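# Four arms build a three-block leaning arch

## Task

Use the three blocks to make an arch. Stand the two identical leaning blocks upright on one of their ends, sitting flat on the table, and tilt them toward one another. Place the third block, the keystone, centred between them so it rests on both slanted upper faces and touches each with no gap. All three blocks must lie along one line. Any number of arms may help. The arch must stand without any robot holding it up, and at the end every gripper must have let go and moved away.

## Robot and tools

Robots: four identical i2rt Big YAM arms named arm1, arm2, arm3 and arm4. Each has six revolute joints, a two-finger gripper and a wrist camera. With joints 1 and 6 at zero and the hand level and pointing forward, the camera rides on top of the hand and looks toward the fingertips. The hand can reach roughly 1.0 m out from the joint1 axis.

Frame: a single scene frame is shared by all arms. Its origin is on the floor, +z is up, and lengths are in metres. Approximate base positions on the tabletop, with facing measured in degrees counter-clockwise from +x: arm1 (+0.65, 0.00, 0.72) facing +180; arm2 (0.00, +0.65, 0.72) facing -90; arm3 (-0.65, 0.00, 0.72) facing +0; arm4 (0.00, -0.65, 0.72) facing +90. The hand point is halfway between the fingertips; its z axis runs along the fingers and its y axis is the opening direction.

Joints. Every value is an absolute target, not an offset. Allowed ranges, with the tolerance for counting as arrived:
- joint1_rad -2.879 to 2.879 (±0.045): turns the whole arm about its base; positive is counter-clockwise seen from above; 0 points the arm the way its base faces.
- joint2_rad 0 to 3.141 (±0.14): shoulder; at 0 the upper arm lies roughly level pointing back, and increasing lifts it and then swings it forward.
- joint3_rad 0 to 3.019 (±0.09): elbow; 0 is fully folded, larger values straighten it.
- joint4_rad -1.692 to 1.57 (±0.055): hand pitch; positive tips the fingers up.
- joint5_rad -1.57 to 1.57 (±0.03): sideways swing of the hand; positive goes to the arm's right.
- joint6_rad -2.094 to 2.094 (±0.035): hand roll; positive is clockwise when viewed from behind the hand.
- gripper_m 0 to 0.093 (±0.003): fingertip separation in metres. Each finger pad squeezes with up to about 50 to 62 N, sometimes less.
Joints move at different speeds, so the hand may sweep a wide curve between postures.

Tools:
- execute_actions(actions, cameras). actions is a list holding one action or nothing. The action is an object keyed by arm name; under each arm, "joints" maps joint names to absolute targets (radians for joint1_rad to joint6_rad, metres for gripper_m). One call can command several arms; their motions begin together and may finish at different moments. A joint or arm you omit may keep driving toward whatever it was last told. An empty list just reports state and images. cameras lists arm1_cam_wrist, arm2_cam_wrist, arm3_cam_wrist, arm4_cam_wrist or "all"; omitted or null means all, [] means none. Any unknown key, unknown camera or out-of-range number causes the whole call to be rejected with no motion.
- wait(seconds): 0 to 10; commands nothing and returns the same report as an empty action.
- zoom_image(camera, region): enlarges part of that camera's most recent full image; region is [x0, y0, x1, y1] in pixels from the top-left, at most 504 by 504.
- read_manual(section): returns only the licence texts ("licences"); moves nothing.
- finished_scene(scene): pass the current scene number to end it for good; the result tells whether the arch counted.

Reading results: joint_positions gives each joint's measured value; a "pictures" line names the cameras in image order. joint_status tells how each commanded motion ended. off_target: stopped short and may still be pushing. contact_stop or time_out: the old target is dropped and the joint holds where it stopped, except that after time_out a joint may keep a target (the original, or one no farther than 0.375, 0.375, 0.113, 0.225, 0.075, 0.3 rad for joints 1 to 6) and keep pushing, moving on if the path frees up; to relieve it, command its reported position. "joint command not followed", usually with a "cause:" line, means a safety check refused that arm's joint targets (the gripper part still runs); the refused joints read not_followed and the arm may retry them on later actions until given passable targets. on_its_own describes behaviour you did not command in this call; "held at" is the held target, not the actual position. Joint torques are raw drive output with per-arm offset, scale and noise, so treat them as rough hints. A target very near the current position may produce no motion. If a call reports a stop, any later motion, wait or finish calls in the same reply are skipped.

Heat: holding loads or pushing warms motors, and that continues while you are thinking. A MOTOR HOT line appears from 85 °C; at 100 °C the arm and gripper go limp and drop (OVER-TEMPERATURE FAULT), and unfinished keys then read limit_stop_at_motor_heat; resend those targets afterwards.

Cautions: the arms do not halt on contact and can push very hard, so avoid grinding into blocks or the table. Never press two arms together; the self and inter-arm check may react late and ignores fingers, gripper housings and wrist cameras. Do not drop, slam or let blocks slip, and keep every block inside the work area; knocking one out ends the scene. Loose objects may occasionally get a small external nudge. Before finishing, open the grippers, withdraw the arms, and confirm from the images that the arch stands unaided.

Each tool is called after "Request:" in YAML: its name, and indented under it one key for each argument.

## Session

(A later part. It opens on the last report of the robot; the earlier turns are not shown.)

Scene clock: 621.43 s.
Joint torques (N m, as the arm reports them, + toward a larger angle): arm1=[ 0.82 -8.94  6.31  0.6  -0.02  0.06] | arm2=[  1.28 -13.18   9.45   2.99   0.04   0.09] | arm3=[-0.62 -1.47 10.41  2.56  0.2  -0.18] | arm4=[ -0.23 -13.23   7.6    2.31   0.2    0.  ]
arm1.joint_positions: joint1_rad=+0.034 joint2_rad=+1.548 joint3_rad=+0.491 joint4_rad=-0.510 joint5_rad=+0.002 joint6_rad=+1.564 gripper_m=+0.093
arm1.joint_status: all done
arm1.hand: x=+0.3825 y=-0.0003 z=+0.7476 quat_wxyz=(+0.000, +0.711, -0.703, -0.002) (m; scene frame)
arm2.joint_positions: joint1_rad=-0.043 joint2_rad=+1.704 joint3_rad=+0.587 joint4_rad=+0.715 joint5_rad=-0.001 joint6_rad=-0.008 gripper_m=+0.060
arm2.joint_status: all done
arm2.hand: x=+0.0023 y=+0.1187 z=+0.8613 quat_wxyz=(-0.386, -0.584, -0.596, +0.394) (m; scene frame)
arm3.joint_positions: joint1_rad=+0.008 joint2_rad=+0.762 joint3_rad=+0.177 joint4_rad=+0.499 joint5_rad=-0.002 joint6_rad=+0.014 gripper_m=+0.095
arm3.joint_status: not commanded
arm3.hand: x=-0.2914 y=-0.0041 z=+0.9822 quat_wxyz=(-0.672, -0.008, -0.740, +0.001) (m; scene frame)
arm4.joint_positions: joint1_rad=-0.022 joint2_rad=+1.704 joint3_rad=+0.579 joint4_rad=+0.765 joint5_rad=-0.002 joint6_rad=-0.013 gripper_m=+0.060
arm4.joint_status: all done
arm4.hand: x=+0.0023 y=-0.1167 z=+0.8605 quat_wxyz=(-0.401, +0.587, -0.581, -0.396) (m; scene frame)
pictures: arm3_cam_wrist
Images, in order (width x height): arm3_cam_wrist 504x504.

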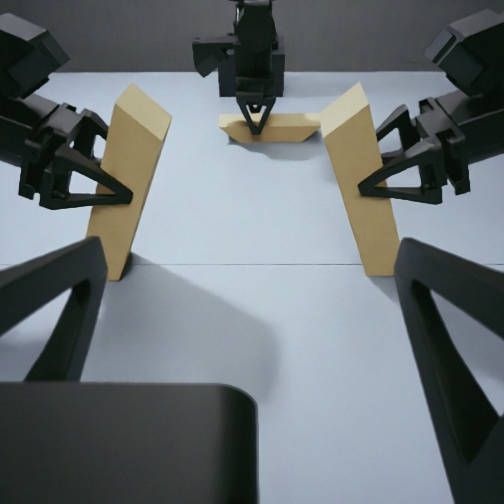

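Request:
execute_actions:
  actions:
    - {"arm1":{"joints":{"joint1_rad":0.138,"joint6_rad":1.683}},"arm2":{"joints":{"joint2_rad":1.684,"joint3_rad":0.68,"joint4_rad":0.716}},"arm4":{"joints":{"joint2_rad":1.716,"joint3_rad":0.658,"joint4_rad":0.773}}}
  cameras: ["arm3_cam_wrist","arm1_cam_wrist"]

Scene clock: 697.00 s.
Joint torques (N m, as the arm reports them, + toward a larger angle): arm1=[ 1.16 -9.03  6.27  0.63 -0.03  0.07] | arm2=[  1.24 -13.14   9.54   2.34   0.03   0.1 ] | arm3=[-0.64 -1.53 10.42  2.56  0.19 -0.18] | arm4=[ -0.35 -12.93   8.04   1.91   0.2    0.  ]
arm1.joint_positions: joint1_rad=+0.137 joint2_rad=+1.548 joint3_rad=+0.491 joint4_rad=-0.510 joint5_rad=+0.002 joint6_rad=+1.674 gripper_m=+0.093
arm1.joint_status: all done
arm1.hand: x=+0.3840 y=-0.0281 z=+0.7476 quat_wxyz=(+0.001, +0.709, -0.706, -0.002) (m; scene frame)
arm2.joint_positions: joint1_rad=-0.043 joint2_rad=+1.704 joint3_rad=+0.624 joint4_rad=+0.703 joint5_rad=-0.001 joint6_rad=-0.008 gripper_m=+0.060
arm2.joint_status: all done
arm2.hand: x=+0.0025 y=+0.1036 z=+0.8735 quat_wxyz=(-0.393, -0.579, -0.591, +0.401) (m; scene frame)
arm3.joint_positions: joint1_rad=+0.008 joint2_rad=+0.762 joint3_rad=+0.177 joint4_rad=+0.499 joint5_rad=-0.002 joint6_rad=+0.014 gripper_m=+0.095
arm3.joint_status: not commanded
arm3.hand: x=-0.2914 y=-0.0041 z=+0.9822 quat_wxyz=(-0.672, -0.008, -0.740, +0.001) (m; scene frame)
arm4.joint_positions: joint1_rad=-0.022 joint2_rad=+1.713 joint3_rad=+0.605 joint4_rad=+0.762 joint5_rad=-0.002 joint6_rad=-0.013 gripper_m=+0.060
arm4.joint_status: all done
arm4.hand: x=+0.0024 y=-0.1063 z=+0.8652 quat_wxyz=(-0.405, +0.584, -0.578, -0.400) (m; scene frame)
pictures: arm1_cam_wrist, arm3_cam_wrist
Images, in order (width x height): arm1_cam_wrist 504x504, arm3_cam_wrist 504x504.

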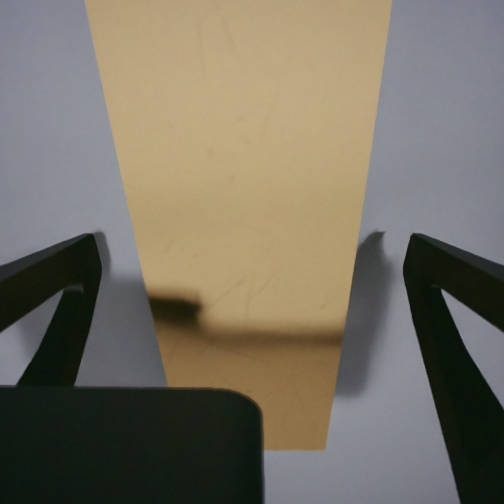

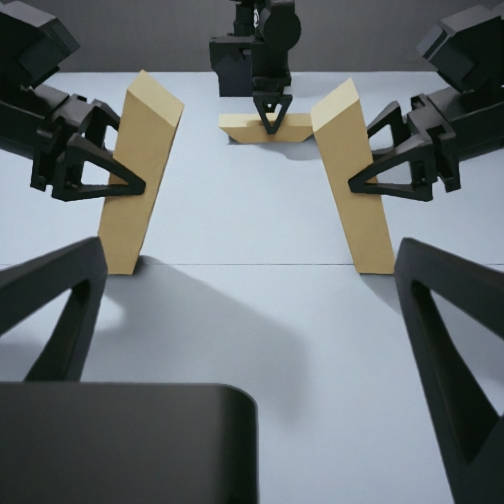

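Request:
execute_actions:
  actions:
    - {"arm1":{"joints":{"gripper_m":0.045}}}
  cameras: ["arm3_cam_wrist"]

Request:
zoom_image:
  camera: "arm3_cam_wrist"
  region: [90, 60, 250, 290]

Request:
zoom_image:
  camera: "arm3_cam_wrist"
  region: [250, 60, 410, 290]

Scene clock: 707.40 s.
Joint torques (N m, as the arm reports them, + toward a larger angle): arm1=[ 1.07 -9.05  6.31  0.56 -0.01  0.07] | arm2=[  1.31 -13.06   9.49   2.38   0.04   0.09] | arm3=[-0.75 -1.59 10.4   2.57  0.19 -0.19] | arm4=[ -0.31 -12.83   8.06   1.97   0.2   -0.01]
arm1.joint_positions: joint1_rad=+0.137 joint2_rad=+1.548 joint3_rad=+0.491 joint4_rad=-0.508 joint5_rad=+0.001 joint6_rad=+1.675 gripper_m=+0.059
arm1.joint_status: gripper_m off_target (ended at +0.059, target +0.045)
arm1.hand: x=+0.3835 y=-0.0282 z=+0.7476 quat_wxyz=(+0.001, +0.708, -0.706, -0.002) (m; scene frame)
arm2.joint_positions: joint1_rad=-0.043 joint2_rad=+1.704 joint3_rad=+0.624 joint4_rad=+0.703 joint5_rad=-0.001 joint6_rad=-0.008 gripper_m=+0.060
arm2.joint_status: not commanded
arm2.hand: x=+0.0025 y=+0.1036 z=+0.8735 quat_wxyz=(-0.393, -0.579, -0.591, +0.401) (m; scene frame)
arm3.joint_positions: joint1_rad=+0.008 joint2_rad=+0.762 joint3_rad=+0.177 joint4_rad=+0.499 joint5_rad=-0.002 joint6_rad=+0.014 gripper_m=+0.095
arm3.joint_status: not commanded
arm3.hand: x=-0.2914 y=-0.0041 z=+0.9822 quat_wxyz=(-0.672, -0.008, -0.740, +0.001) (m; scene frame)
arm4.joint_positions: joint1_rad=-0.022 joint2_rad=+1.713 joint3_rad=+0.605 joint4_rad=+0.762 joint5_rad=-0.002 joint6_rad=-0.013 gripper_m=+0.060
arm4.joint_status: not commanded
arm4.hand: x=+0.0024 y=-0.1063 z=+0.8652 quat_wxyz=(-0.405, +0.584, -0.578, -0.400) (m; scene frame)
pictures: arm3_cam_wrist
Images, in order (width x height): arm3_cam_wrist 504x504.

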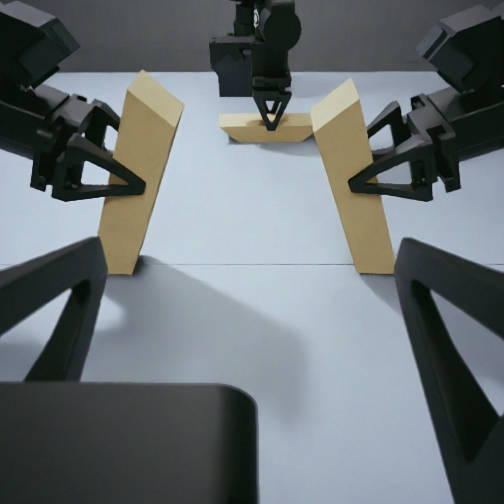

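Region (90, 60, 250, 290) of arm3_cam_wrist's 504x504 image, scaled by 2.191, with more detail than that image has; it fills the left 351 columns of this view, and the rest is white.

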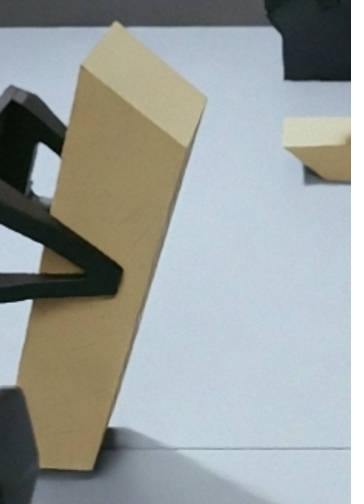

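Region (250, 60, 410, 290) of arm3_cam_wrist's 504x504 image, scaled by 2.191, with more detail than that image has; it fills the left 351 columns of this view, and the rest is white.

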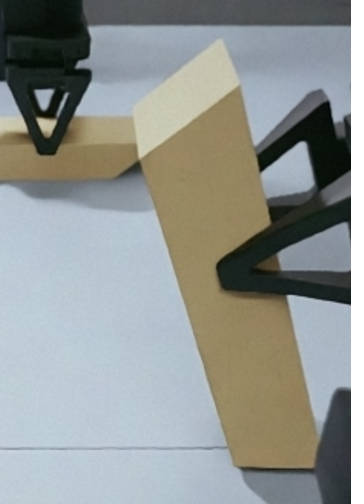

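Request:
execute_actions:
  actions:
    - {"arm1":{"joints":{"joint1_rad":0.034,"joint2_rad":1.129,"joint3_rad":2.11,"joint4_rad":-1.581,"joint6_rad":1.565}},"arm2":{"joints":{"joint2_rad":1.75,"joint4_rad":0.815}},"arm4":{"joints":{"joint2_rad":1.76,"joint4_rad":0.84}}}
  cameras: ["arm3_cam_wrist","arm1_cam_wrist"]

Scene clock: 760.83 s.
Joint torques (N m, as the arm reports them, + toward a larger angle): arm1=[ 0.99 -3.96 10.6   1.77 -0.04 -0.16] | arm2=[  1.32 -12.57   9.1    3.41   0.04   0.09] | arm3=[-0.71 -1.5  10.44  2.58  0.2  -0.18] | arm4=[ -0.19 -12.15   7.55   2.83   0.17  -0.01]
arm1.joint_positions: joint1_rad=+0.034 joint2_rad=+1.128 joint3_rad=+2.075 joint4_rad=-1.582 joint5_rad=+0.001 joint6_rad=+1.573 gripper_m=+0.059
arm1.joint_status: all done
arm1.hand: x=+0.3091 y=-0.0007 z=+1.4812 quat_wxyz=(+0.319, +0.631, -0.631, -0.318) (m; scene frame)
arm2.joint_positions: joint1_rad=-0.043 joint2_rad=+1.759 joint3_rad=+0.624 joint4_rad=+0.777 joint5_rad=-0.001 joint6_rad=-0.008 gripper_m=+0.060
arm2.joint_status: all done
arm2.hand: x=+0.0024 y=+0.1007 z=+0.8618 quat_wxyz=(-0.399, -0.575, -0.587, +0.407) (m; scene frame)
arm3.joint_positions: joint1_rad=+0.008 joint2_rad=+0.762 joint3_rad=+0.177 joint4_rad=+0.499 joint5_rad=-0.002 joint6_rad=+0.014 gripper_m=+0.095
arm3.joint_status: not commanded
arm3.hand: x=-0.2914 y=-0.0041 z=+0.9822 quat_wxyz=(-0.672, -0.008, -0.740, +0.001) (m; scene frame)
arm4.joint_positions: joint1_rad=-0.022 joint2_rad=+1.747 joint3_rad=+0.610 joint4_rad=+0.805 joint5_rad=-0.001 joint6_rad=-0.013 gripper_m=+0.060
arm4.joint_status: all done
arm4.hand: x=+0.0025 y=-0.1032 z=+0.8591 quat_wxyz=(-0.409, +0.581, -0.576, -0.404) (m; scene frame)
pictures: arm1_cam_wrist, arm3_cam_wrist
Images, in order (width x height): arm1_cam_wrist 504x504, arm3_cam_wrist 504x504.

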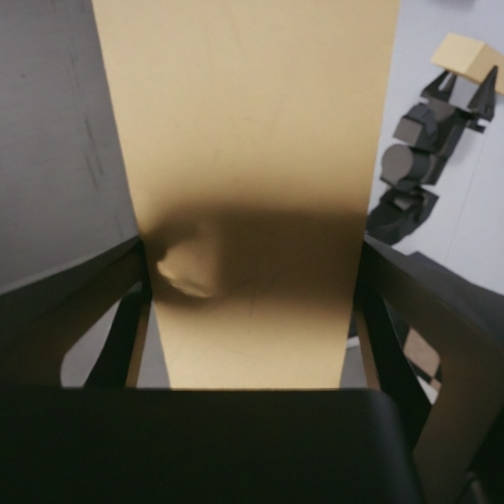

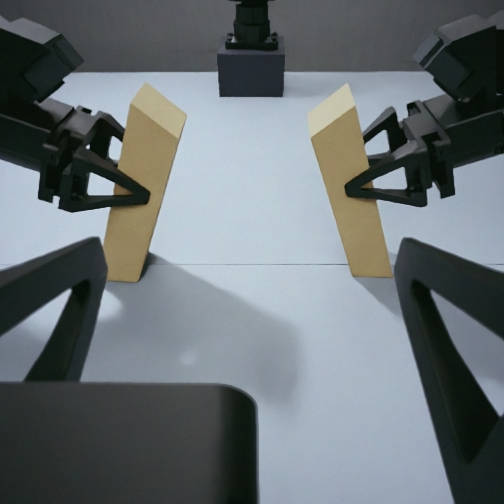

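Request:
zoom_image:
  camera: "arm3_cam_wrist"
  region: [90, 70, 250, 300]

Request:
zoom_image:
  camera: "arm3_cam_wrist"
  region: [250, 70, 410, 300]

Region (90, 70, 250, 300) of arm3_cam_wrist's 504x504 image, scaled by 2.191, with more detail than that image has; it fills the left 351 columns of this view, and the rest is white.

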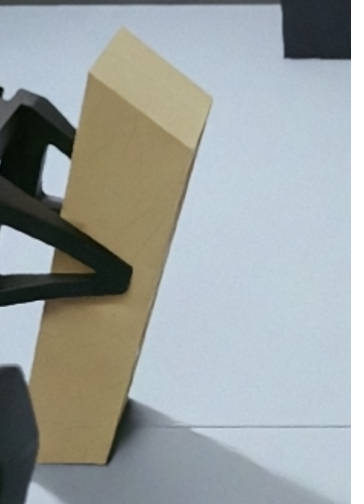

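Region (250, 70, 410, 300) of arm3_cam_wrist's 504x504 image, scaled by 2.191, with more detail than that image has; it fills the left 351 columns of this view, and the rest is white.

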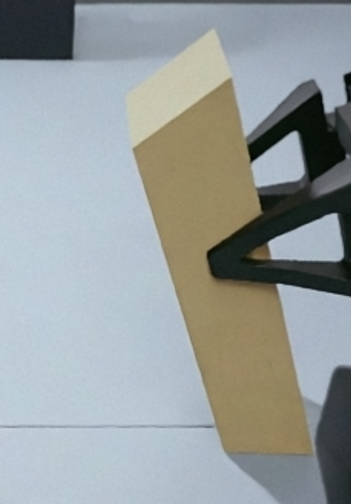

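Request:
execute_actions:
  actions:
    - {"arm1":{"joints":{"joint2_rad":2.0}},"arm4":{"joints":{"joint2_rad":1.775,"joint4_rad":0.795}}}
  cameras: ["arm3_cam_wrist","arm1_cam_wrist"]

Scene clock: 793.10 s.
Joint torques (N m, as the arm reports them, + toward a larger angle): arm1=[  0.96 -24.91  14.21   0.26   0.    -0.08] | arm2=[  1.26 -12.43   9.06   3.43   0.03   0.09] | arm3=[-0.65 -1.48 10.42  2.57  0.19 -0.18] | arm4=[ -0.32 -11.12   7.26   1.35   0.17  -0.01]
arm1.joint_positions: joint1_rad=+0.034 joint2_rad=+2.010 joint3_rad=+2.068 joint4_rad=-1.582 joint5_rad=+0.001 joint6_rad=+1.572 gripper_m=+0.059
arm1.joint_status: all done
arm1.hand: x=+0.0147 y=-0.0016 z=+1.0358 quat_wxyz=(+0.016, +0.708, -0.706, -0.016) (m; scene frame)
arm2.joint_positions: joint1_rad=-0.043 joint2_rad=+1.759 joint3_rad=+0.624 joint4_rad=+0.777 joint5_rad=-0.001 joint6_rad=-0.008 gripper_m=+0.060
arm2.joint_status: not commanded
arm2.hand: x=+0.0024 y=+0.1007 z=+0.8618 quat_wxyz=(-0.399, -0.575, -0.587, +0.407) (m; scene frame)
arm3.joint_positions: joint1_rad=+0.008 joint2_rad=+0.762 joint3_rad=+0.177 joint4_rad=+0.499 joint5_rad=-0.002 joint6_rad=+0.014 gripper_m=+0.095
arm3.joint_status: not commanded
arm3.hand: x=-0.2914 y=-0.0041 z=+0.9822 quat_wxyz=(-0.672, -0.008, -0.740, +0.001) (m; scene frame)
arm4.joint_positions: joint1_rad=-0.022 joint2_rad=+1.750 joint3_rad=+0.614 joint4_rad=+0.799 joint5_rad=-0.001 joint6_rad=-0.013 gripper_m=+0.060
arm4.joint_status: all done
arm4.hand: x=+0.0025 y=-0.1018 z=+0.8582 quat_wxyz=(-0.408, +0.582, -0.577, -0.403) (m; scene frame)
pictures: arm1_cam_wrist, arm3_cam_wrist
Images, in order (width x height): arm1_cam_wrist 504x504, arm3_cam_wrist 504x504.

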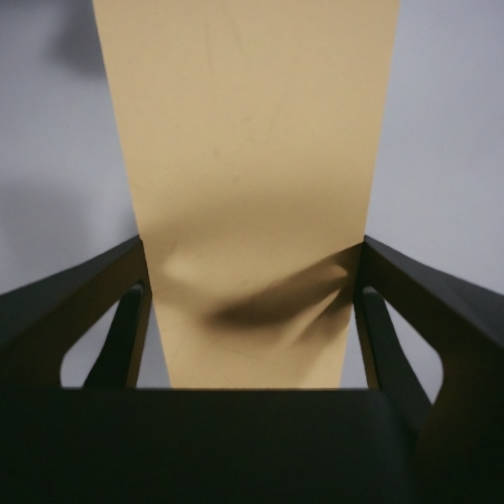

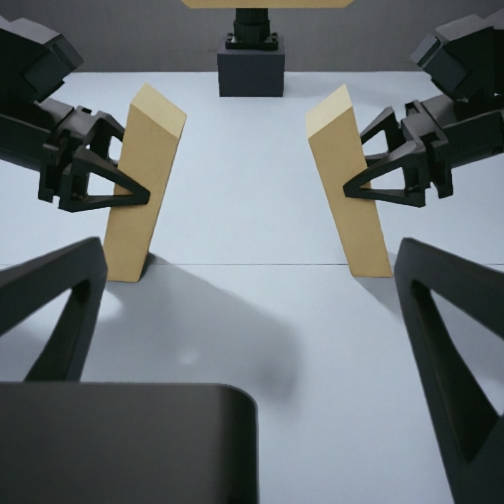

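Request:
zoom_image:
  camera: "arm3_cam_wrist"
  region: [340, 250, 410, 295]

Request:
zoom_image:
  camera: "arm3_cam_wrist"
  region: [95, 250, 165, 295]

Request:
zoom_image:
  camera: "arm3_cam_wrist"
  region: [110, 0, 390, 160]

Region (340, 250, 410, 295) of arm3_cam_wrist's 504x504 image, scaled by 7.200, with more detail than that image has; it fills the top 324 rows of this view, and the rest is white.

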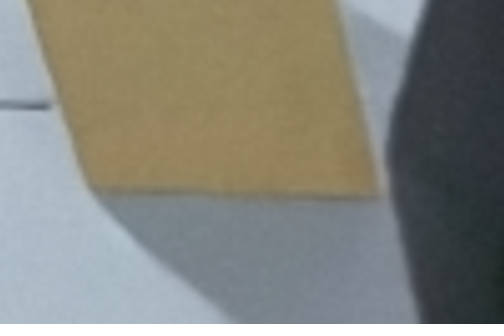

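Region (95, 250, 165, 295) of arm3_cam_wrist's 504x504 image, scaled by 7.200, with more detail than that image has; it fills the top 324 rows of this view, and the rest is white.

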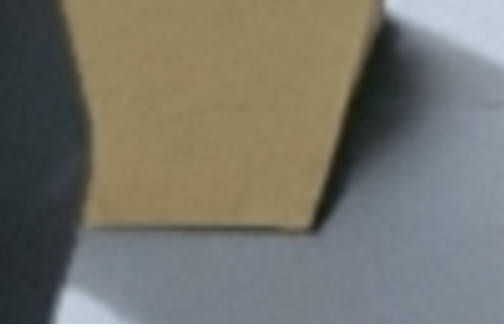

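Region (110, 0, 390, 160) of arm3_cam_wrist's 504x504 image, scaled by 1.800, with more detail than that image has; it fills the top 288 rows of this view, and the rest is white.

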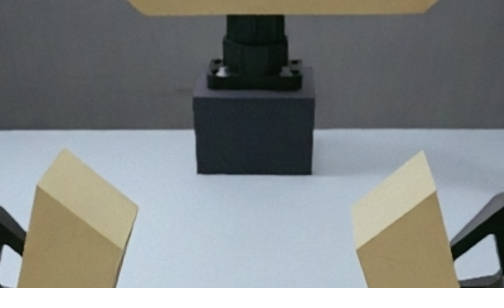

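Request:
execute_actions:
  actions: []

Scene clock: 840.03 s.
Joint torques (N m, as the arm reports them, + toward a larger angle): arm1=[  0.91 -25.19  14.18   0.3   -0.01  -0.08] | arm2=[  1.37 -12.56   9.07   3.39   0.03   0.1 ] | arm3=[-0.64 -1.49 10.43  2.57  0.19 -0.18] | arm4=[ -0.19 -11.15   7.28   1.42   0.17  -0.01]
arm1.joint_positions: joint1_rad=+0.034 joint2_rad=+2.010 joint3_rad=+2.068 joint4_rad=-1.582 joint5_rad=+0.001 joint6_rad=+1.572 gripper_m=+0.059
arm1.joint_status: all done
arm1.hand: x=+0.0147 y=-0.0016 z=+1.0358 quat_wxyz=(+0.016, +0.708, -0.706, -0.016) (m; scene frame)
arm2.joint_positions: joint1_rad=-0.043 joint2_rad=+1.759 joint3_rad=+0.624 joint4_rad=+0.777 joint5_rad=-0.001 joint6_rad=-0.008 gripper_m=+0.060
arm2.joint_status: not commanded
arm2.hand: x=+0.0024 y=+0.1007 z=+0.8618 quat_wxyz=(-0.399, -0.575, -0.587, +0.407) (m; scene frame)
arm3.joint_positions: joint1_rad=+0.008 joint2_rad=+0.762 joint3_rad=+0.177 joint4_rad=+0.499 joint5_rad=-0.002 joint6_rad=+0.014 gripper_m=+0.095
arm3.joint_status: not commanded
arm3.hand: x=-0.2914 y=-0.0041 z=+0.9822 quat_wxyz=(-0.672, -0.008, -0.740, +0.001) (m; scene frame)
arm4.joint_positions: joint1_rad=-0.022 joint2_rad=+1.750 joint3_rad=+0.614 joint4_rad=+0.799 joint5_rad=-0.001 joint6_rad=-0.013 gripper_m=+0.060
arm4.joint_status: all done
arm4.hand: x=+0.0025 y=-0.1018 z=+0.8582 quat_wxyz=(-0.408, +0.582, -0.577, -0.403) (m; scene frame)
pictures: arm1_cam_wrist, arm2_cam_wrist, arm3_cam_wrist, arm4_cam_wrist
Images, in order (width x height): arm1_cam_wrist 504x504, arm2_cam_wrist 504x504, arm3_cam_wrist 504x504, arm4_cam_wrist 504x504.

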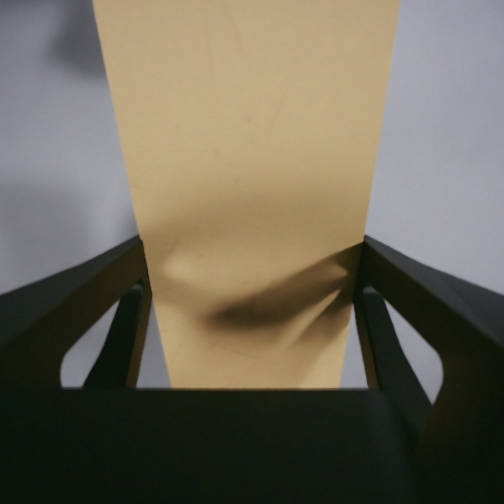

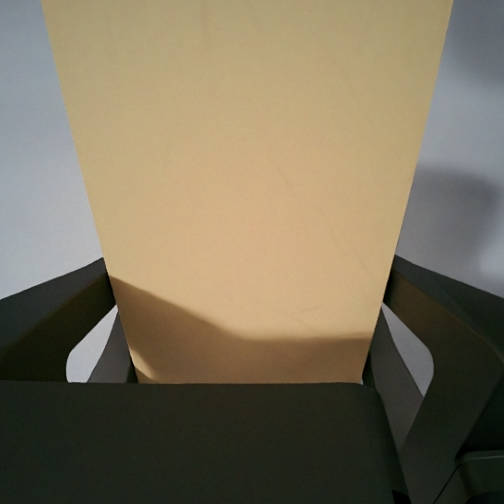

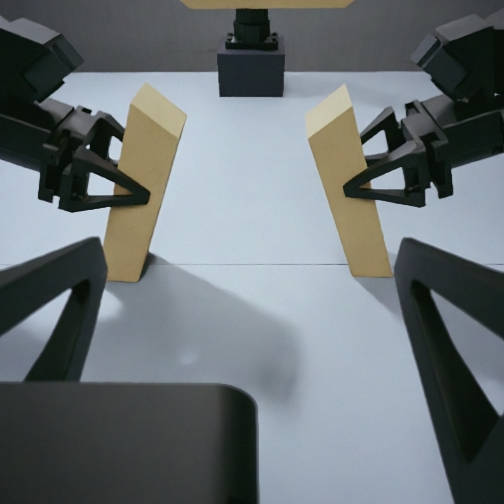

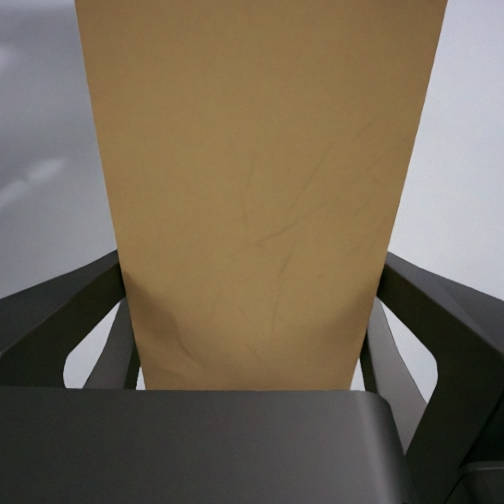

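Request:
execute_actions:
  actions:
    - {"arm1":{"joints":{"joint2_rad":2.075,"joint3_rad":2.07,"joint4_rad":-1.52}}}
  cameras: ["arm3_cam_wrist","arm1_cam_wrist"]

Scene clock: 878.87 s.
Joint torques (N m, as the arm reports them, + toward a larger angle): arm1=[  0.95 -26.55  11.48   0.7   -0.01  -0.06] | arm2=[  1.33 -12.56   9.06   3.39   0.03   0.09] | arm3=[-0.71 -1.57 10.43  2.55  0.2  -0.18] | arm4=[ -0.23 -11.03   7.29   1.37   0.17  -0.01]
arm1.joint_positions: joint1_rad=+0.034 joint2_rad=+2.086 joint3_rad=+2.056 joint4_rad=-1.530 joint5_rad=+0.001 joint6_rad=+1.572 gripper_m=+0.059
arm1.joint_status: all done
arm1.hand: x=-0.0001 y=-0.0016 z=+0.9846 quat_wxyz=(+0.003, +0.708, -0.706, -0.004) (m; scene frame)
arm2.joint_positions: joint1_rad=-0.043 joint2_rad=+1.759 joint3_rad=+0.624 joint4_rad=+0.777 joint5_rad=-0.001 joint6_rad=-0.008 gripper_m=+0.060
arm2.joint_status: not commanded
arm2.hand: x=+0.0024 y=+0.1007 z=+0.8618 quat_wxyz=(-0.399, -0.575, -0.587, +0.407) (m; scene frame)
arm3.joint_positions: joint1_rad=+0.008 joint2_rad=+0.762 joint3_rad=+0.177 joint4_rad=+0.499 joint5_rad=-0.002 joint6_rad=+0.014 gripper_m=+0.095
arm3.joint_status: not commanded
arm3.hand: x=-0.2914 y=-0.0041 z=+0.9822 quat_wxyz=(-0.672, -0.008, -0.740, +0.001) (m; scene frame)
arm4.joint_positions: joint1_rad=-0.022 joint2_rad=+1.750 joint3_rad=+0.614 joint4_rad=+0.799 joint5_rad=-0.001 joint6_rad=-0.013 gripper_m=+0.060
arm4.joint_status: not commanded
arm4.hand: x=+0.0025 y=-0.1018 z=+0.8582 quat_wxyz=(-0.408, +0.582, -0.577, -0.403) (m; scene frame)
pictures: arm1_cam_wrist, arm3_cam_wrist
Images, in order (width x height): arm1_cam_wrist 504x504, arm3_cam_wrist 504x504.

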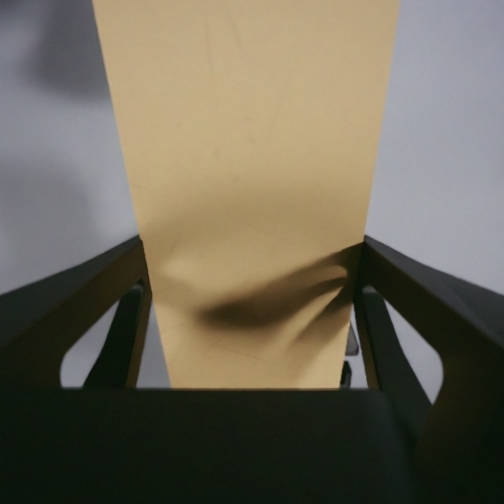

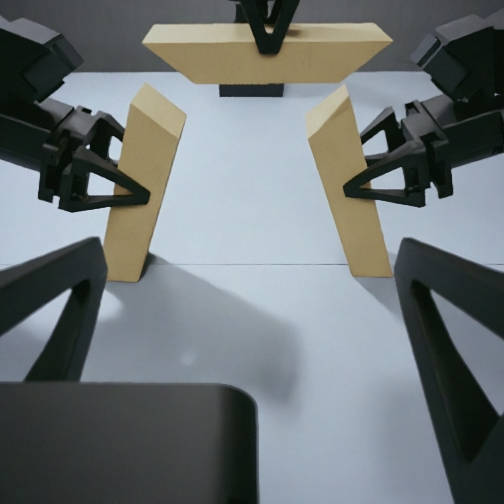

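Request:
zoom_image:
  camera: "arm3_cam_wrist"
  region: [100, 10, 420, 170]

Region (100, 10, 420, 170) of arm3_cam_wrist's 504x504 image, scaled by 1.575, with more detail than that image has.

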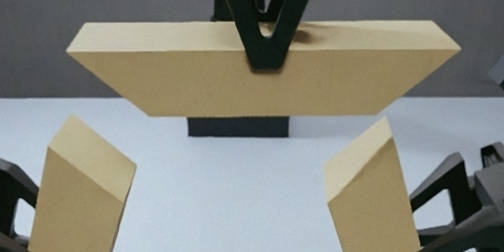

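Request:
zoom_image:
  camera: "arm3_cam_wrist"
  region: [290, 60, 410, 180]

Request:
zoom_image:
  camera: "arm3_cam_wrist"
  region: [100, 60, 220, 180]

Region (290, 60, 410, 180) of arm3_cam_wrist's 504x504 image, scaled by 4.200, with more detail than that image has.

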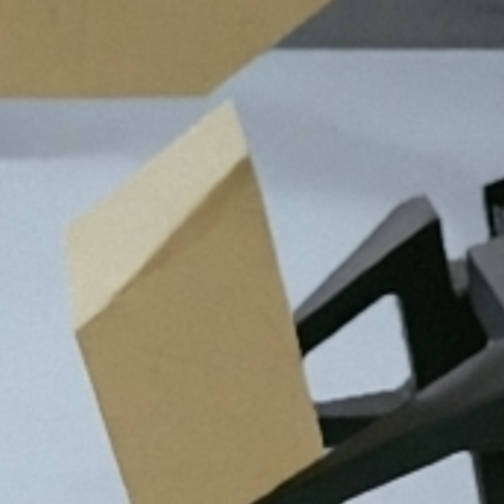

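Region (100, 60, 220, 180) of arm3_cam_wrist's 504x504 image, scaled by 4.200, with more detail than that image has.

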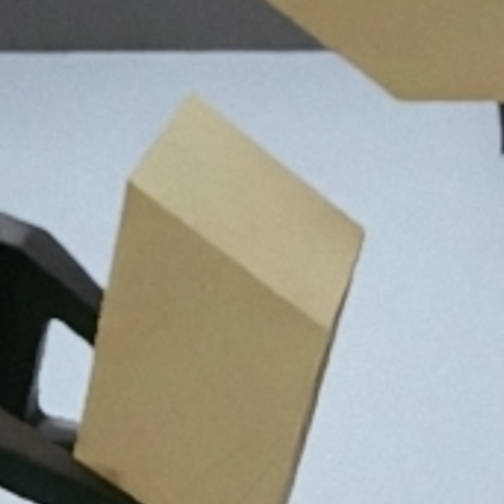

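Request:
execute_actions:
  actions:
    - {"arm1":{"joints":{"joint1_rad":0.0,"joint6_rad":1.537}}}
  cameras: ["arm3_cam_wrist"]

Scene clock: 945.70 s.
Joint torques (N m, as the arm reports them, + toward a larger angle): arm1=[  0.89 -26.13  11.52   0.67   0.    -0.09] | arm2=[  1.22 -12.56   9.05   3.43   0.04   0.09] | arm3=[-0.63 -1.53 10.43  2.56  0.19 -0.18] | arm4=[ -0.1  -11.17   7.24   1.39   0.16   0.  ]
arm1.joint_positions: joint1_rad=+0.002 joint2_rad=+2.086 joint3_rad=+2.056 joint4_rad=-1.530 joint5_rad=+0.001 joint6_rad=+1.546 gripper_m=+0.059
arm1.joint_status: all done
arm1.hand: x=+0.0002 y=+0.0188 z=+0.9846 quat_wxyz=(+0.003, +0.706, -0.708, -0.004) (m; scene frame)
arm2.joint_positions: joint1_rad=-0.043 joint2_rad=+1.759 joint3_rad=+0.624 joint4_rad=+0.777 joint5_rad=-0.001 joint6_rad=-0.008 gripper_m=+0.060
arm2.joint_status: not commanded
arm2.hand: x=+0.0024 y=+0.1007 z=+0.8618 quat_wxyz=(-0.399, -0.575, -0.587, +0.407) (m; scene frame)
arm3.joint_positions: joint1_rad=+0.008 joint2_rad=+0.762 joint3_rad=+0.177 joint4_rad=+0.499 joint5_rad=-0.002 joint6_rad=+0.014 gripper_m=+0.095
arm3.joint_status: not commanded
arm3.hand: x=-0.2914 y=-0.0041 z=+0.9822 quat_wxyz=(-0.672, -0.008, -0.740, +0.001) (m; scene frame)
arm4.joint_positions: joint1_rad=-0.022 joint2_rad=+1.750 joint3_rad=+0.614 joint4_rad=+0.799 joint5_rad=-0.001 joint6_rad=-0.013 gripper_m=+0.060
arm4.joint_status: not commanded
arm4.hand: x=+0.0025 y=-0.1018 z=+0.8582 quat_wxyz=(-0.408, +0.582, -0.577, -0.403) (m; scene frame)
pictures: arm3_cam_wrist
Images, in order (width x height): arm3_cam_wrist 504x504.

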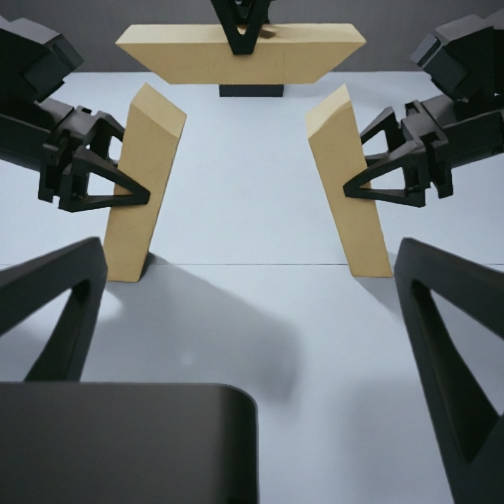

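Request:
execute_actions:
  actions:
    - {"arm1":{"joints":{"joint2_rad":2.08,"joint3_rad":2.02,"joint4_rad":-1.475}}}
  cameras: ["arm3_cam_wrist"]

Request:
zoom_image:
  camera: "arm3_cam_wrist"
  region: [100, 20, 400, 170]

Scene clock: 954.77 s.
Joint torques (N m, as the arm reports them, + toward a larger angle): arm1=[  0.82 -25.85  11.31   0.65   0.    -0.1 ] | arm2=[  1.25 -12.47   9.09   3.42   0.04   0.09] | arm3=[-0.69 -1.56 10.43  2.58  0.19 -0.18] | arm4=[ -0.19 -11.01   7.21   1.33   0.16   0.  ]
arm1.joint_positions: joint1_rad=+0.002 joint2_rad=+2.086 joint3_rad=+2.008 joint4_rad=-1.486 joint5_rad=+0.001 joint6_rad=+1.546 gripper_m=+0.059
arm1.joint_status: all done
arm1.hand: x=+0.0022 y=+0.0187 z=+0.9662 quat_wxyz=(+0.002, +0.706, -0.708, -0.003) (m; scene frame)
arm2.joint_positions: joint1_rad=-0.043 joint2_rad=+1.759 joint3_rad=+0.624 joint4_rad=+0.777 joint5_rad=-0.001 joint6_rad=-0.008 gripper_m=+0.060
arm2.joint_status: not commanded
arm2.hand: x=+0.0024 y=+0.1007 z=+0.8618 quat_wxyz=(-0.399, -0.575, -0.587, +0.407) (m; scene frame)
arm3.joint_positions: joint1_rad=+0.008 joint2_rad=+0.762 joint3_rad=+0.177 joint4_rad=+0.499 joint5_rad=-0.002 joint6_rad=+0.014 gripper_m=+0.095
arm3.joint_status: not commanded
arm3.hand: x=-0.2914 y=-0.0041 z=+0.9822 quat_wxyz=(-0.672, -0.008, -0.740, +0.001) (m; scene frame)
arm4.joint_positions: joint1_rad=-0.022 joint2_rad=+1.750 joint3_rad=+0.614 joint4_rad=+0.799 joint5_rad=-0.001 joint6_rad=-0.013 gripper_m=+0.060
arm4.joint_status: not commanded
arm4.hand: x=+0.0025 y=-0.1018 z=+0.8582 quat_wxyz=(-0.408, +0.582, -0.577, -0.403) (m; scene frame)
pictures: arm3_cam_wrist
Images, in order (width x height): arm3_cam_wrist 504x504.

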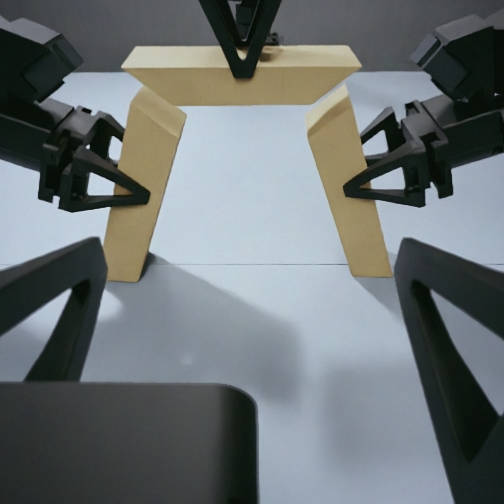

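Region (100, 20, 400, 170) of arm3_cam_wrist's 504x504 image, scaled by 1.680, with more detail than that image has.

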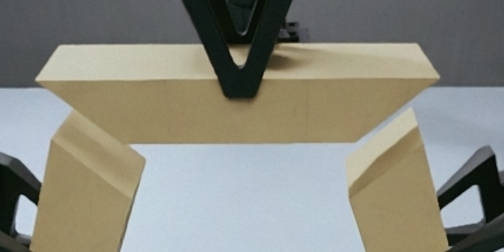

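Request:
execute_actions:
  actions: []
  cameras: ["arm1_cam_wrist","arm2_cam_wrist","arm4_cam_wrist","arm3_cam_wrist"]

Scene clock: 971.97 s.
Joint torques (N m, as the arm reports them, + toward a larger angle): arm1=[  0.92 -25.79  11.28   0.68  -0.01  -0.09] | arm2=[  1.27 -12.63   9.07   3.4    0.03   0.08] | arm3=[-0.68 -1.61 10.42  2.58  0.19 -0.19] | arm4=[ -0.18 -11.12   7.26   1.34   0.16  -0.01]
arm1.joint_positions: joint1_rad=+0.002 joint2_rad=+2.086 joint3_rad=+2.008 joint4_rad=-1.486 joint5_rad=+0.001 joint6_rad=+1.546 gripper_m=+0.059
arm1.joint_status: all done
arm1.hand: x=+0.0022 y=+0.0187 z=+0.9662 quat_wxyz=(+0.002, +0.706, -0.708, -0.003) (m; scene frame)
arm2.joint_positions: joint1_rad=-0.043 joint2_rad=+1.759 joint3_rad=+0.624 joint4_rad=+0.777 joint5_rad=-0.001 joint6_rad=-0.008 gripper_m=+0.060
arm2.joint_status: not commanded
arm2.hand: x=+0.0024 y=+0.1007 z=+0.8618 quat_wxyz=(-0.399, -0.575, -0.587, +0.407) (m; scene frame)
arm3.joint_positions: joint1_rad=+0.008 joint2_rad=+0.762 joint3_rad=+0.177 joint4_rad=+0.499 joint5_rad=-0.002 joint6_rad=+0.014 gripper_m=+0.095
arm3.joint_status: not commanded
arm3.hand: x=-0.2914 y=-0.0041 z=+0.9822 quat_wxyz=(-0.672, -0.008, -0.740, +0.001) (m; scene frame)
arm4.joint_positions: joint1_rad=-0.022 joint2_rad=+1.750 joint3_rad=+0.614 joint4_rad=+0.799 joint5_rad=-0.001 joint6_rad=-0.013 gripper_m=+0.060
arm4.joint_status: not commanded
arm4.hand: x=+0.0025 y=-0.1018 z=+0.8582 quat_wxyz=(-0.408, +0.582, -0.577, -0.403) (m; scene frame)
pictures: arm1_cam_wrist, arm2_cam_wrist, arm3_cam_wrist, arm4_cam_wrist
Images, in order (width x height): arm1_cam_wrist 504x504, arm2_cam_wrist 504x504, arm3_cam_wrist 504x504, arm4_cam_wrist 504x504.

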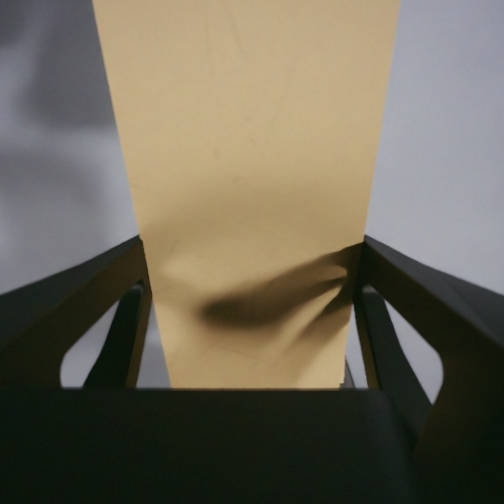

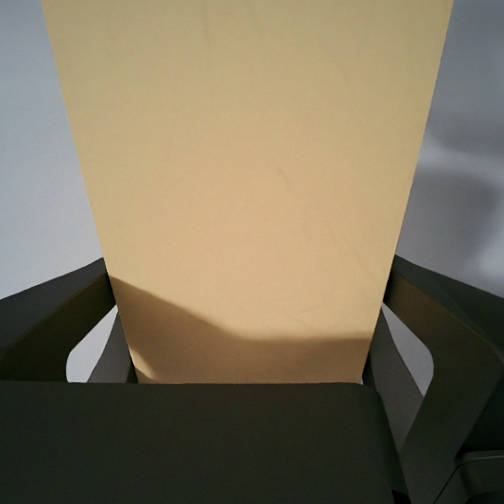

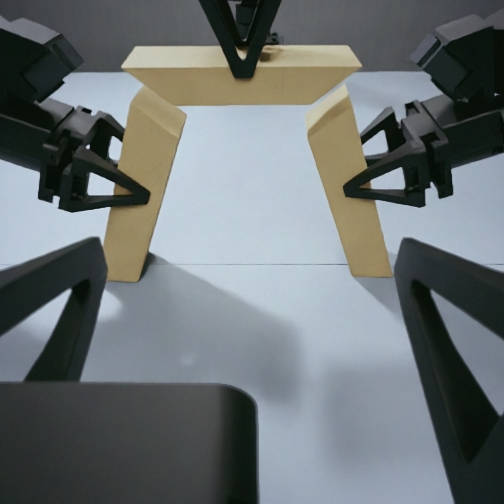

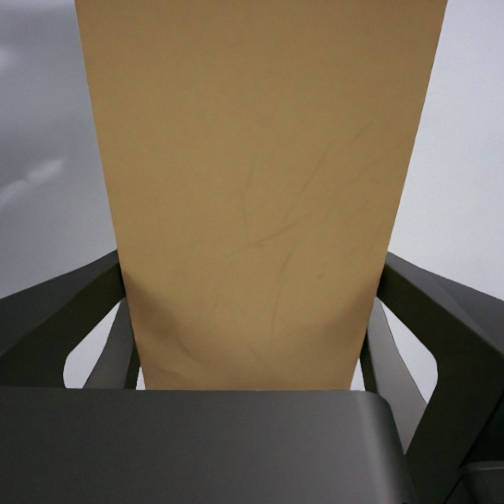

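Request:
zoom_image:
  camera: "arm1_cam_wrist"
  region: [130, 310, 390, 400]

Region (130, 310, 390, 400) of arm1_cam_wrist's 504x504 image, scaled by 1.938, with more detail than that image has; it fills the top 174 rows of this view, and the rest is white.

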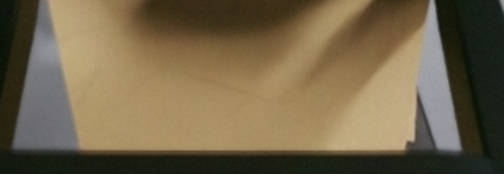

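Request:
execute_actions:
  actions:
    - {"arm1":{"joints":{"joint2_rad":2.09,"joint3_rad":1.985,"joint4_rad":-1.445}}}
  cameras: ["arm3_cam_wrist"]

Request:
zoom_image:
  camera: "arm3_cam_wrist"
  region: [100, 40, 400, 190]

Scene clock: 1012.80 s.
Joint torques (N m, as the arm reports them, + toward a larger angle): arm1=[  0.7  -25.24  11.04   0.63  -0.01  -0.09] | arm2=[  1.21 -12.55   9.08   3.46   0.04   0.09] | arm3=[-0.68 -1.54 10.41  2.56  0.2  -0.18] | arm4=[ -0.23 -11.18   7.25   1.39   0.18   0.  ]
arm1.joint_positions: joint1_rad=+0.002 joint2_rad=+2.087 joint3_rad=+1.976 joint4_rad=-1.455 joint5_rad=+0.001 joint6_rad=+1.546 gripper_m=+0.059
arm1.joint_status: all done
arm1.hand: x=+0.0038 y=+0.0187 z=+0.9530 quat_wxyz=(+0.001, +0.706, -0.708, -0.001) (m; scene frame)
arm2.joint_positions: joint1_rad=-0.043 joint2_rad=+1.759 joint3_rad=+0.624 joint4_rad=+0.777 joint5_rad=-0.001 joint6_rad=-0.008 gripper_m=+0.060
arm2.joint_status: not commanded
arm2.hand: x=+0.0024 y=+0.1007 z=+0.8618 quat_wxyz=(-0.399, -0.575, -0.587, +0.407) (m; scene frame)
arm3.joint_positions: joint1_rad=+0.008 joint2_rad=+0.762 joint3_rad=+0.177 joint4_rad=+0.499 joint5_rad=-0.002 joint6_rad=+0.014 gripper_m=+0.095
arm3.joint_status: not commanded
arm3.hand: x=-0.2914 y=-0.0041 z=+0.9822 quat_wxyz=(-0.672, -0.008, -0.740, +0.001) (m; scene frame)
arm4.joint_positions: joint1_rad=-0.022 joint2_rad=+1.750 joint3_rad=+0.614 joint4_rad=+0.799 joint5_rad=-0.001 joint6_rad=-0.013 gripper_m=+0.060
arm4.joint_status: not commanded
arm4.hand: x=+0.0025 y=-0.1018 z=+0.8582 quat_wxyz=(-0.408, +0.582, -0.577, -0.403) (m; scene frame)
pictures: arm3_cam_wrist
Images, in order (width x height): arm3_cam_wrist 504x504.

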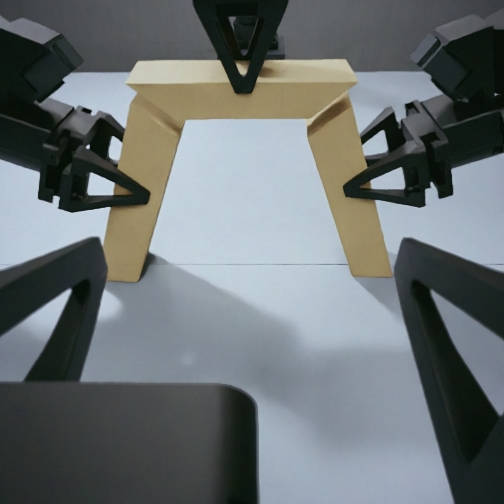

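Region (100, 40, 400, 190) of arm3_cam_wrist's 504x504 image, scaled by 1.680, with more detail than that image has.

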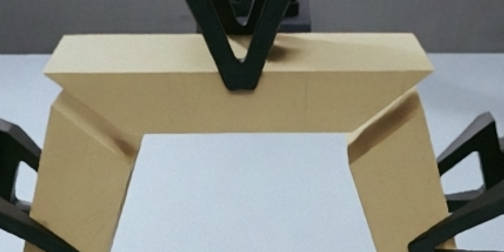

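Request:
execute_actions:
  actions:
    - {"arm1":{"joints":{"joint2_rad":2.105,"joint3_rad":1.985,"joint4_rad":-1.435}}}
  cameras: ["arm3_cam_wrist"]

Request:
zoom_image:
  camera: "arm3_cam_wrist"
  region: [100, 40, 400, 190]

Scene clock: 1031.87 s.
Joint torques (N m, as the arm reports them, + toward a larger angle): arm1=[  0.82 -24.89  10.97   0.62  -0.02  -0.09] | arm2=[  1.19 -12.45   9.08   3.39   0.05   0.09] | arm3=[-0.71 -1.64 10.42  2.57  0.19 -0.18] | arm4=[ -0.15 -11.26   7.24   1.4    0.17  -0.01]
arm1.joint_positions: joint1_rad=+0.002 joint2_rad=+2.096 joint3_rad=+1.976 joint4_rad=-1.446 joint5_rad=+0.001 joint6_rad=+1.546 gripper_m=+0.059
arm1.joint_status: all done
arm1.hand: x=+0.0014 y=+0.0187 z=+0.9478 quat_wxyz=(+0.001, +0.706, -0.708, -0.002) (m; scene frame)
arm2.joint_positions: joint1_rad=-0.043 joint2_rad=+1.759 joint3_rad=+0.624 joint4_rad=+0.777 joint5_rad=-0.001 joint6_rad=-0.008 gripper_m=+0.060
arm2.joint_status: not commanded
arm2.hand: x=+0.0024 y=+0.1007 z=+0.8618 quat_wxyz=(-0.399, -0.575, -0.587, +0.407) (m; scene frame)
arm3.joint_positions: joint1_rad=+0.008 joint2_rad=+0.762 joint3_rad=+0.177 joint4_rad=+0.499 joint5_rad=-0.002 joint6_rad=+0.014 gripper_m=+0.095
arm3.joint_status: not commanded
arm3.hand: x=-0.2914 y=-0.0041 z=+0.9822 quat_wxyz=(-0.672, -0.008, -0.740, +0.001) (m; scene frame)
arm4.joint_positions: joint1_rad=-0.022 joint2_rad=+1.750 joint3_rad=+0.614 joint4_rad=+0.799 joint5_rad=-0.001 joint6_rad=-0.013 gripper_m=+0.060
arm4.joint_status: not commanded
arm4.hand: x=+0.0025 y=-0.1018 z=+0.8582 quat_wxyz=(-0.408, +0.582, -0.577, -0.403) (m; scene frame)
pictures: arm3_cam_wrist
Images, in order (width x height): arm3_cam_wrist 504x504.

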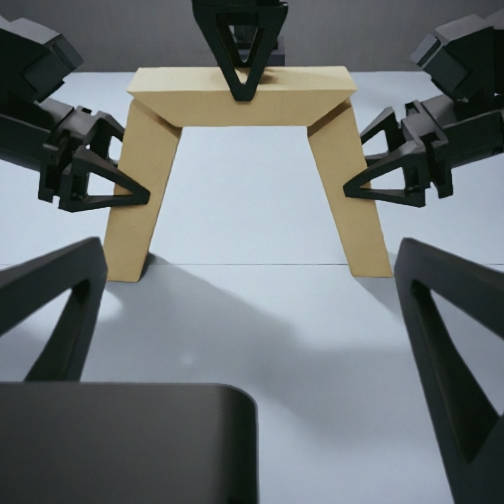

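Region (100, 40, 400, 190) of arm3_cam_wrist's 504x504 image, scaled by 1.680, with more detail than that image has.

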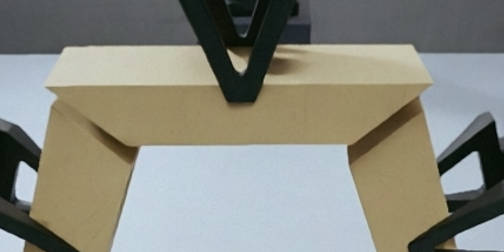

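Request:
execute_actions:
  actions:
    - {"arm1":{"joints":{"joint2_rad":2.105,"joint3_rad":1.968,"joint4_rad":-1.418}}}
  cameras: ["arm3_cam_wrist"]

Request:
zoom_image:
  camera: "arm3_cam_wrist"
  region: [100, 40, 400, 190]

Scene clock: 1040.70 s.
Joint torques (N m, as the arm reports them, + toward a larger angle): arm1=[  0.75 -24.84  10.75   0.68  -0.01  -0.08] | arm2=[  1.35 -12.51   9.07   3.4    0.03   0.09] | arm3=[-0.65 -1.48 10.42  2.57  0.19 -0.19] | arm4=[ -0.23 -11.21   7.28   1.38   0.18  -0.01]
arm1.joint_positions: joint1_rad=+0.002 joint2_rad=+2.097 joint3_rad=+1.961 joint4_rad=-1.429 joint5_rad=+0.001 joint6_rad=+1.546 gripper_m=+0.059
arm1.joint_status: all done
arm1.hand: x=+0.0017 y=+0.0187 z=+0.9412 quat_wxyz=(+0.001, +0.706, -0.708, -0.002) (m; scene frame)
arm2.joint_positions: joint1_rad=-0.043 joint2_rad=+1.759 joint3_rad=+0.624 joint4_rad=+0.777 joint5_rad=-0.001 joint6_rad=-0.008 gripper_m=+0.060
arm2.joint_status: not commanded
arm2.hand: x=+0.0024 y=+0.1007 z=+0.8618 quat_wxyz=(-0.399, -0.575, -0.587, +0.407) (m; scene frame)
arm3.joint_positions: joint1_rad=+0.008 joint2_rad=+0.762 joint3_rad=+0.177 joint4_rad=+0.499 joint5_rad=-0.002 joint6_rad=+0.014 gripper_m=+0.095
arm3.joint_status: not commanded
arm3.hand: x=-0.2914 y=-0.0041 z=+0.9822 quat_wxyz=(-0.672, -0.008, -0.740, +0.001) (m; scene frame)
arm4.joint_positions: joint1_rad=-0.022 joint2_rad=+1.750 joint3_rad=+0.614 joint4_rad=+0.799 joint5_rad=-0.001 joint6_rad=-0.013 gripper_m=+0.060
arm4.joint_status: not commanded
arm4.hand: x=+0.0025 y=-0.1018 z=+0.8582 quat_wxyz=(-0.408, +0.582, -0.577, -0.403) (m; scene frame)
pictures: arm3_cam_wrist
Images, in order (width x height): arm3_cam_wrist 504x504.

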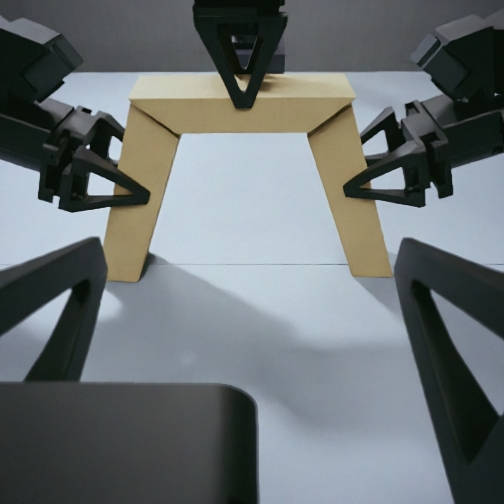

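Region (100, 40, 400, 190) of arm3_cam_wrist's 504x504 image, scaled by 1.680, with more detail than that image has.

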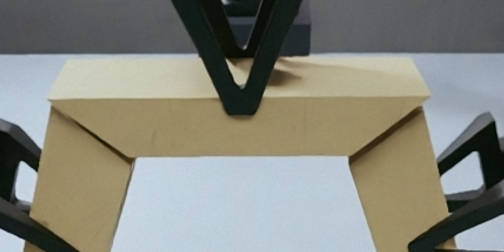

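Request:
execute_actions:
  actions:
    - {"arm1":{"joints":{"joint2_rad":2.105,"joint3_rad":1.955,"joint4_rad":-1.405}}}
  cameras: ["arm3_cam_wrist"]

Request:
zoom_image:
  camera: "arm3_cam_wrist"
  region: [100, 60, 250, 170]

Request:
zoom_image:
  camera: "arm3_cam_wrist"
  region: [240, 60, 390, 170]

Scene clock: 1047.10 s.
Joint torques (N m, as the arm reports them, + toward a larger angle): arm1=[  0.8  -24.91  10.82   0.64  -0.02  -0.1 ] | arm2=[  1.29 -12.55   9.11   3.41   0.04   0.09] | arm3=[-0.7  -1.6  10.43  2.58  0.2  -0.18] | arm4=[ -0.35 -11.23   7.27   1.35   0.17   0.  ]
arm1.joint_positions: joint1_rad=+0.002 joint2_rad=+2.097 joint3_rad=+1.948 joint4_rad=-1.417 joint5_rad=+0.001 joint6_rad=+1.546 gripper_m=+0.059
arm1.joint_status: all done
arm1.hand: x=+0.0025 y=+0.0187 z=+0.9363 quat_wxyz=(+0.001, +0.706, -0.708, -0.002) (m; scene frame)
arm2.joint_positions: joint1_rad=-0.043 joint2_rad=+1.759 joint3_rad=+0.624 joint4_rad=+0.777 joint5_rad=-0.001 joint6_rad=-0.008 gripper_m=+0.060
arm2.joint_status: not commanded
arm2.hand: x=+0.0024 y=+0.1007 z=+0.8618 quat_wxyz=(-0.399, -0.575, -0.587, +0.407) (m; scene frame)
arm3.joint_positions: joint1_rad=+0.008 joint2_rad=+0.762 joint3_rad=+0.177 joint4_rad=+0.499 joint5_rad=-0.002 joint6_rad=+0.014 gripper_m=+0.095
arm3.joint_status: not commanded
arm3.hand: x=-0.2914 y=-0.0041 z=+0.9822 quat_wxyz=(-0.672, -0.008, -0.740, +0.001) (m; scene frame)
arm4.joint_positions: joint1_rad=-0.022 joint2_rad=+1.750 joint3_rad=+0.614 joint4_rad=+0.799 joint5_rad=-0.001 joint6_rad=-0.013 gripper_m=+0.060
arm4.joint_status: not commanded
arm4.hand: x=+0.0025 y=-0.1018 z=+0.8582 quat_wxyz=(-0.408, +0.582, -0.577, -0.403) (m; scene frame)
pictures: arm3_cam_wrist
Images, in order (width x height): arm3_cam_wrist 504x504.

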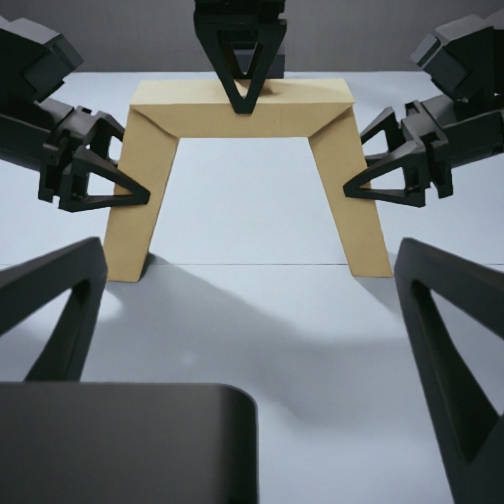

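Region (100, 60, 250, 170) of arm3_cam_wrist's 504x504 image, scaled by 3.360, with more detail than that image has; it fills the top 370 rows of this view, and the rest is white.

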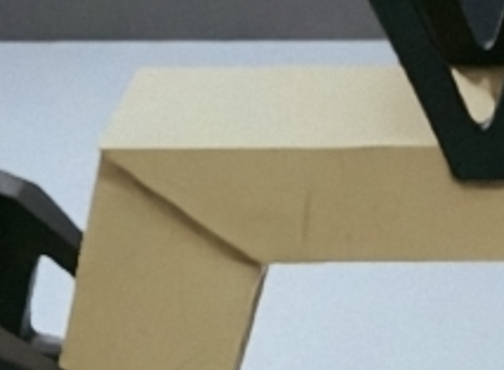

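Region (240, 60, 390, 170) of arm3_cam_wrist's 504x504 image, scaled by 3.360, with more detail than that image has; it fills the top 370 rows of this view, and the rest is white.

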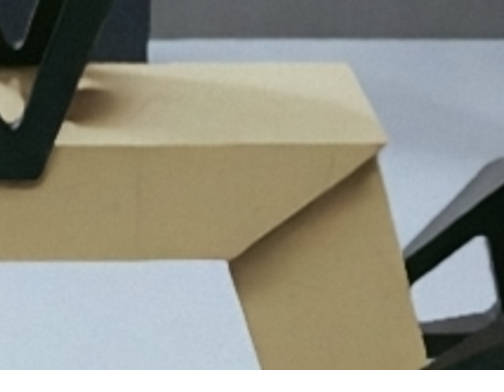

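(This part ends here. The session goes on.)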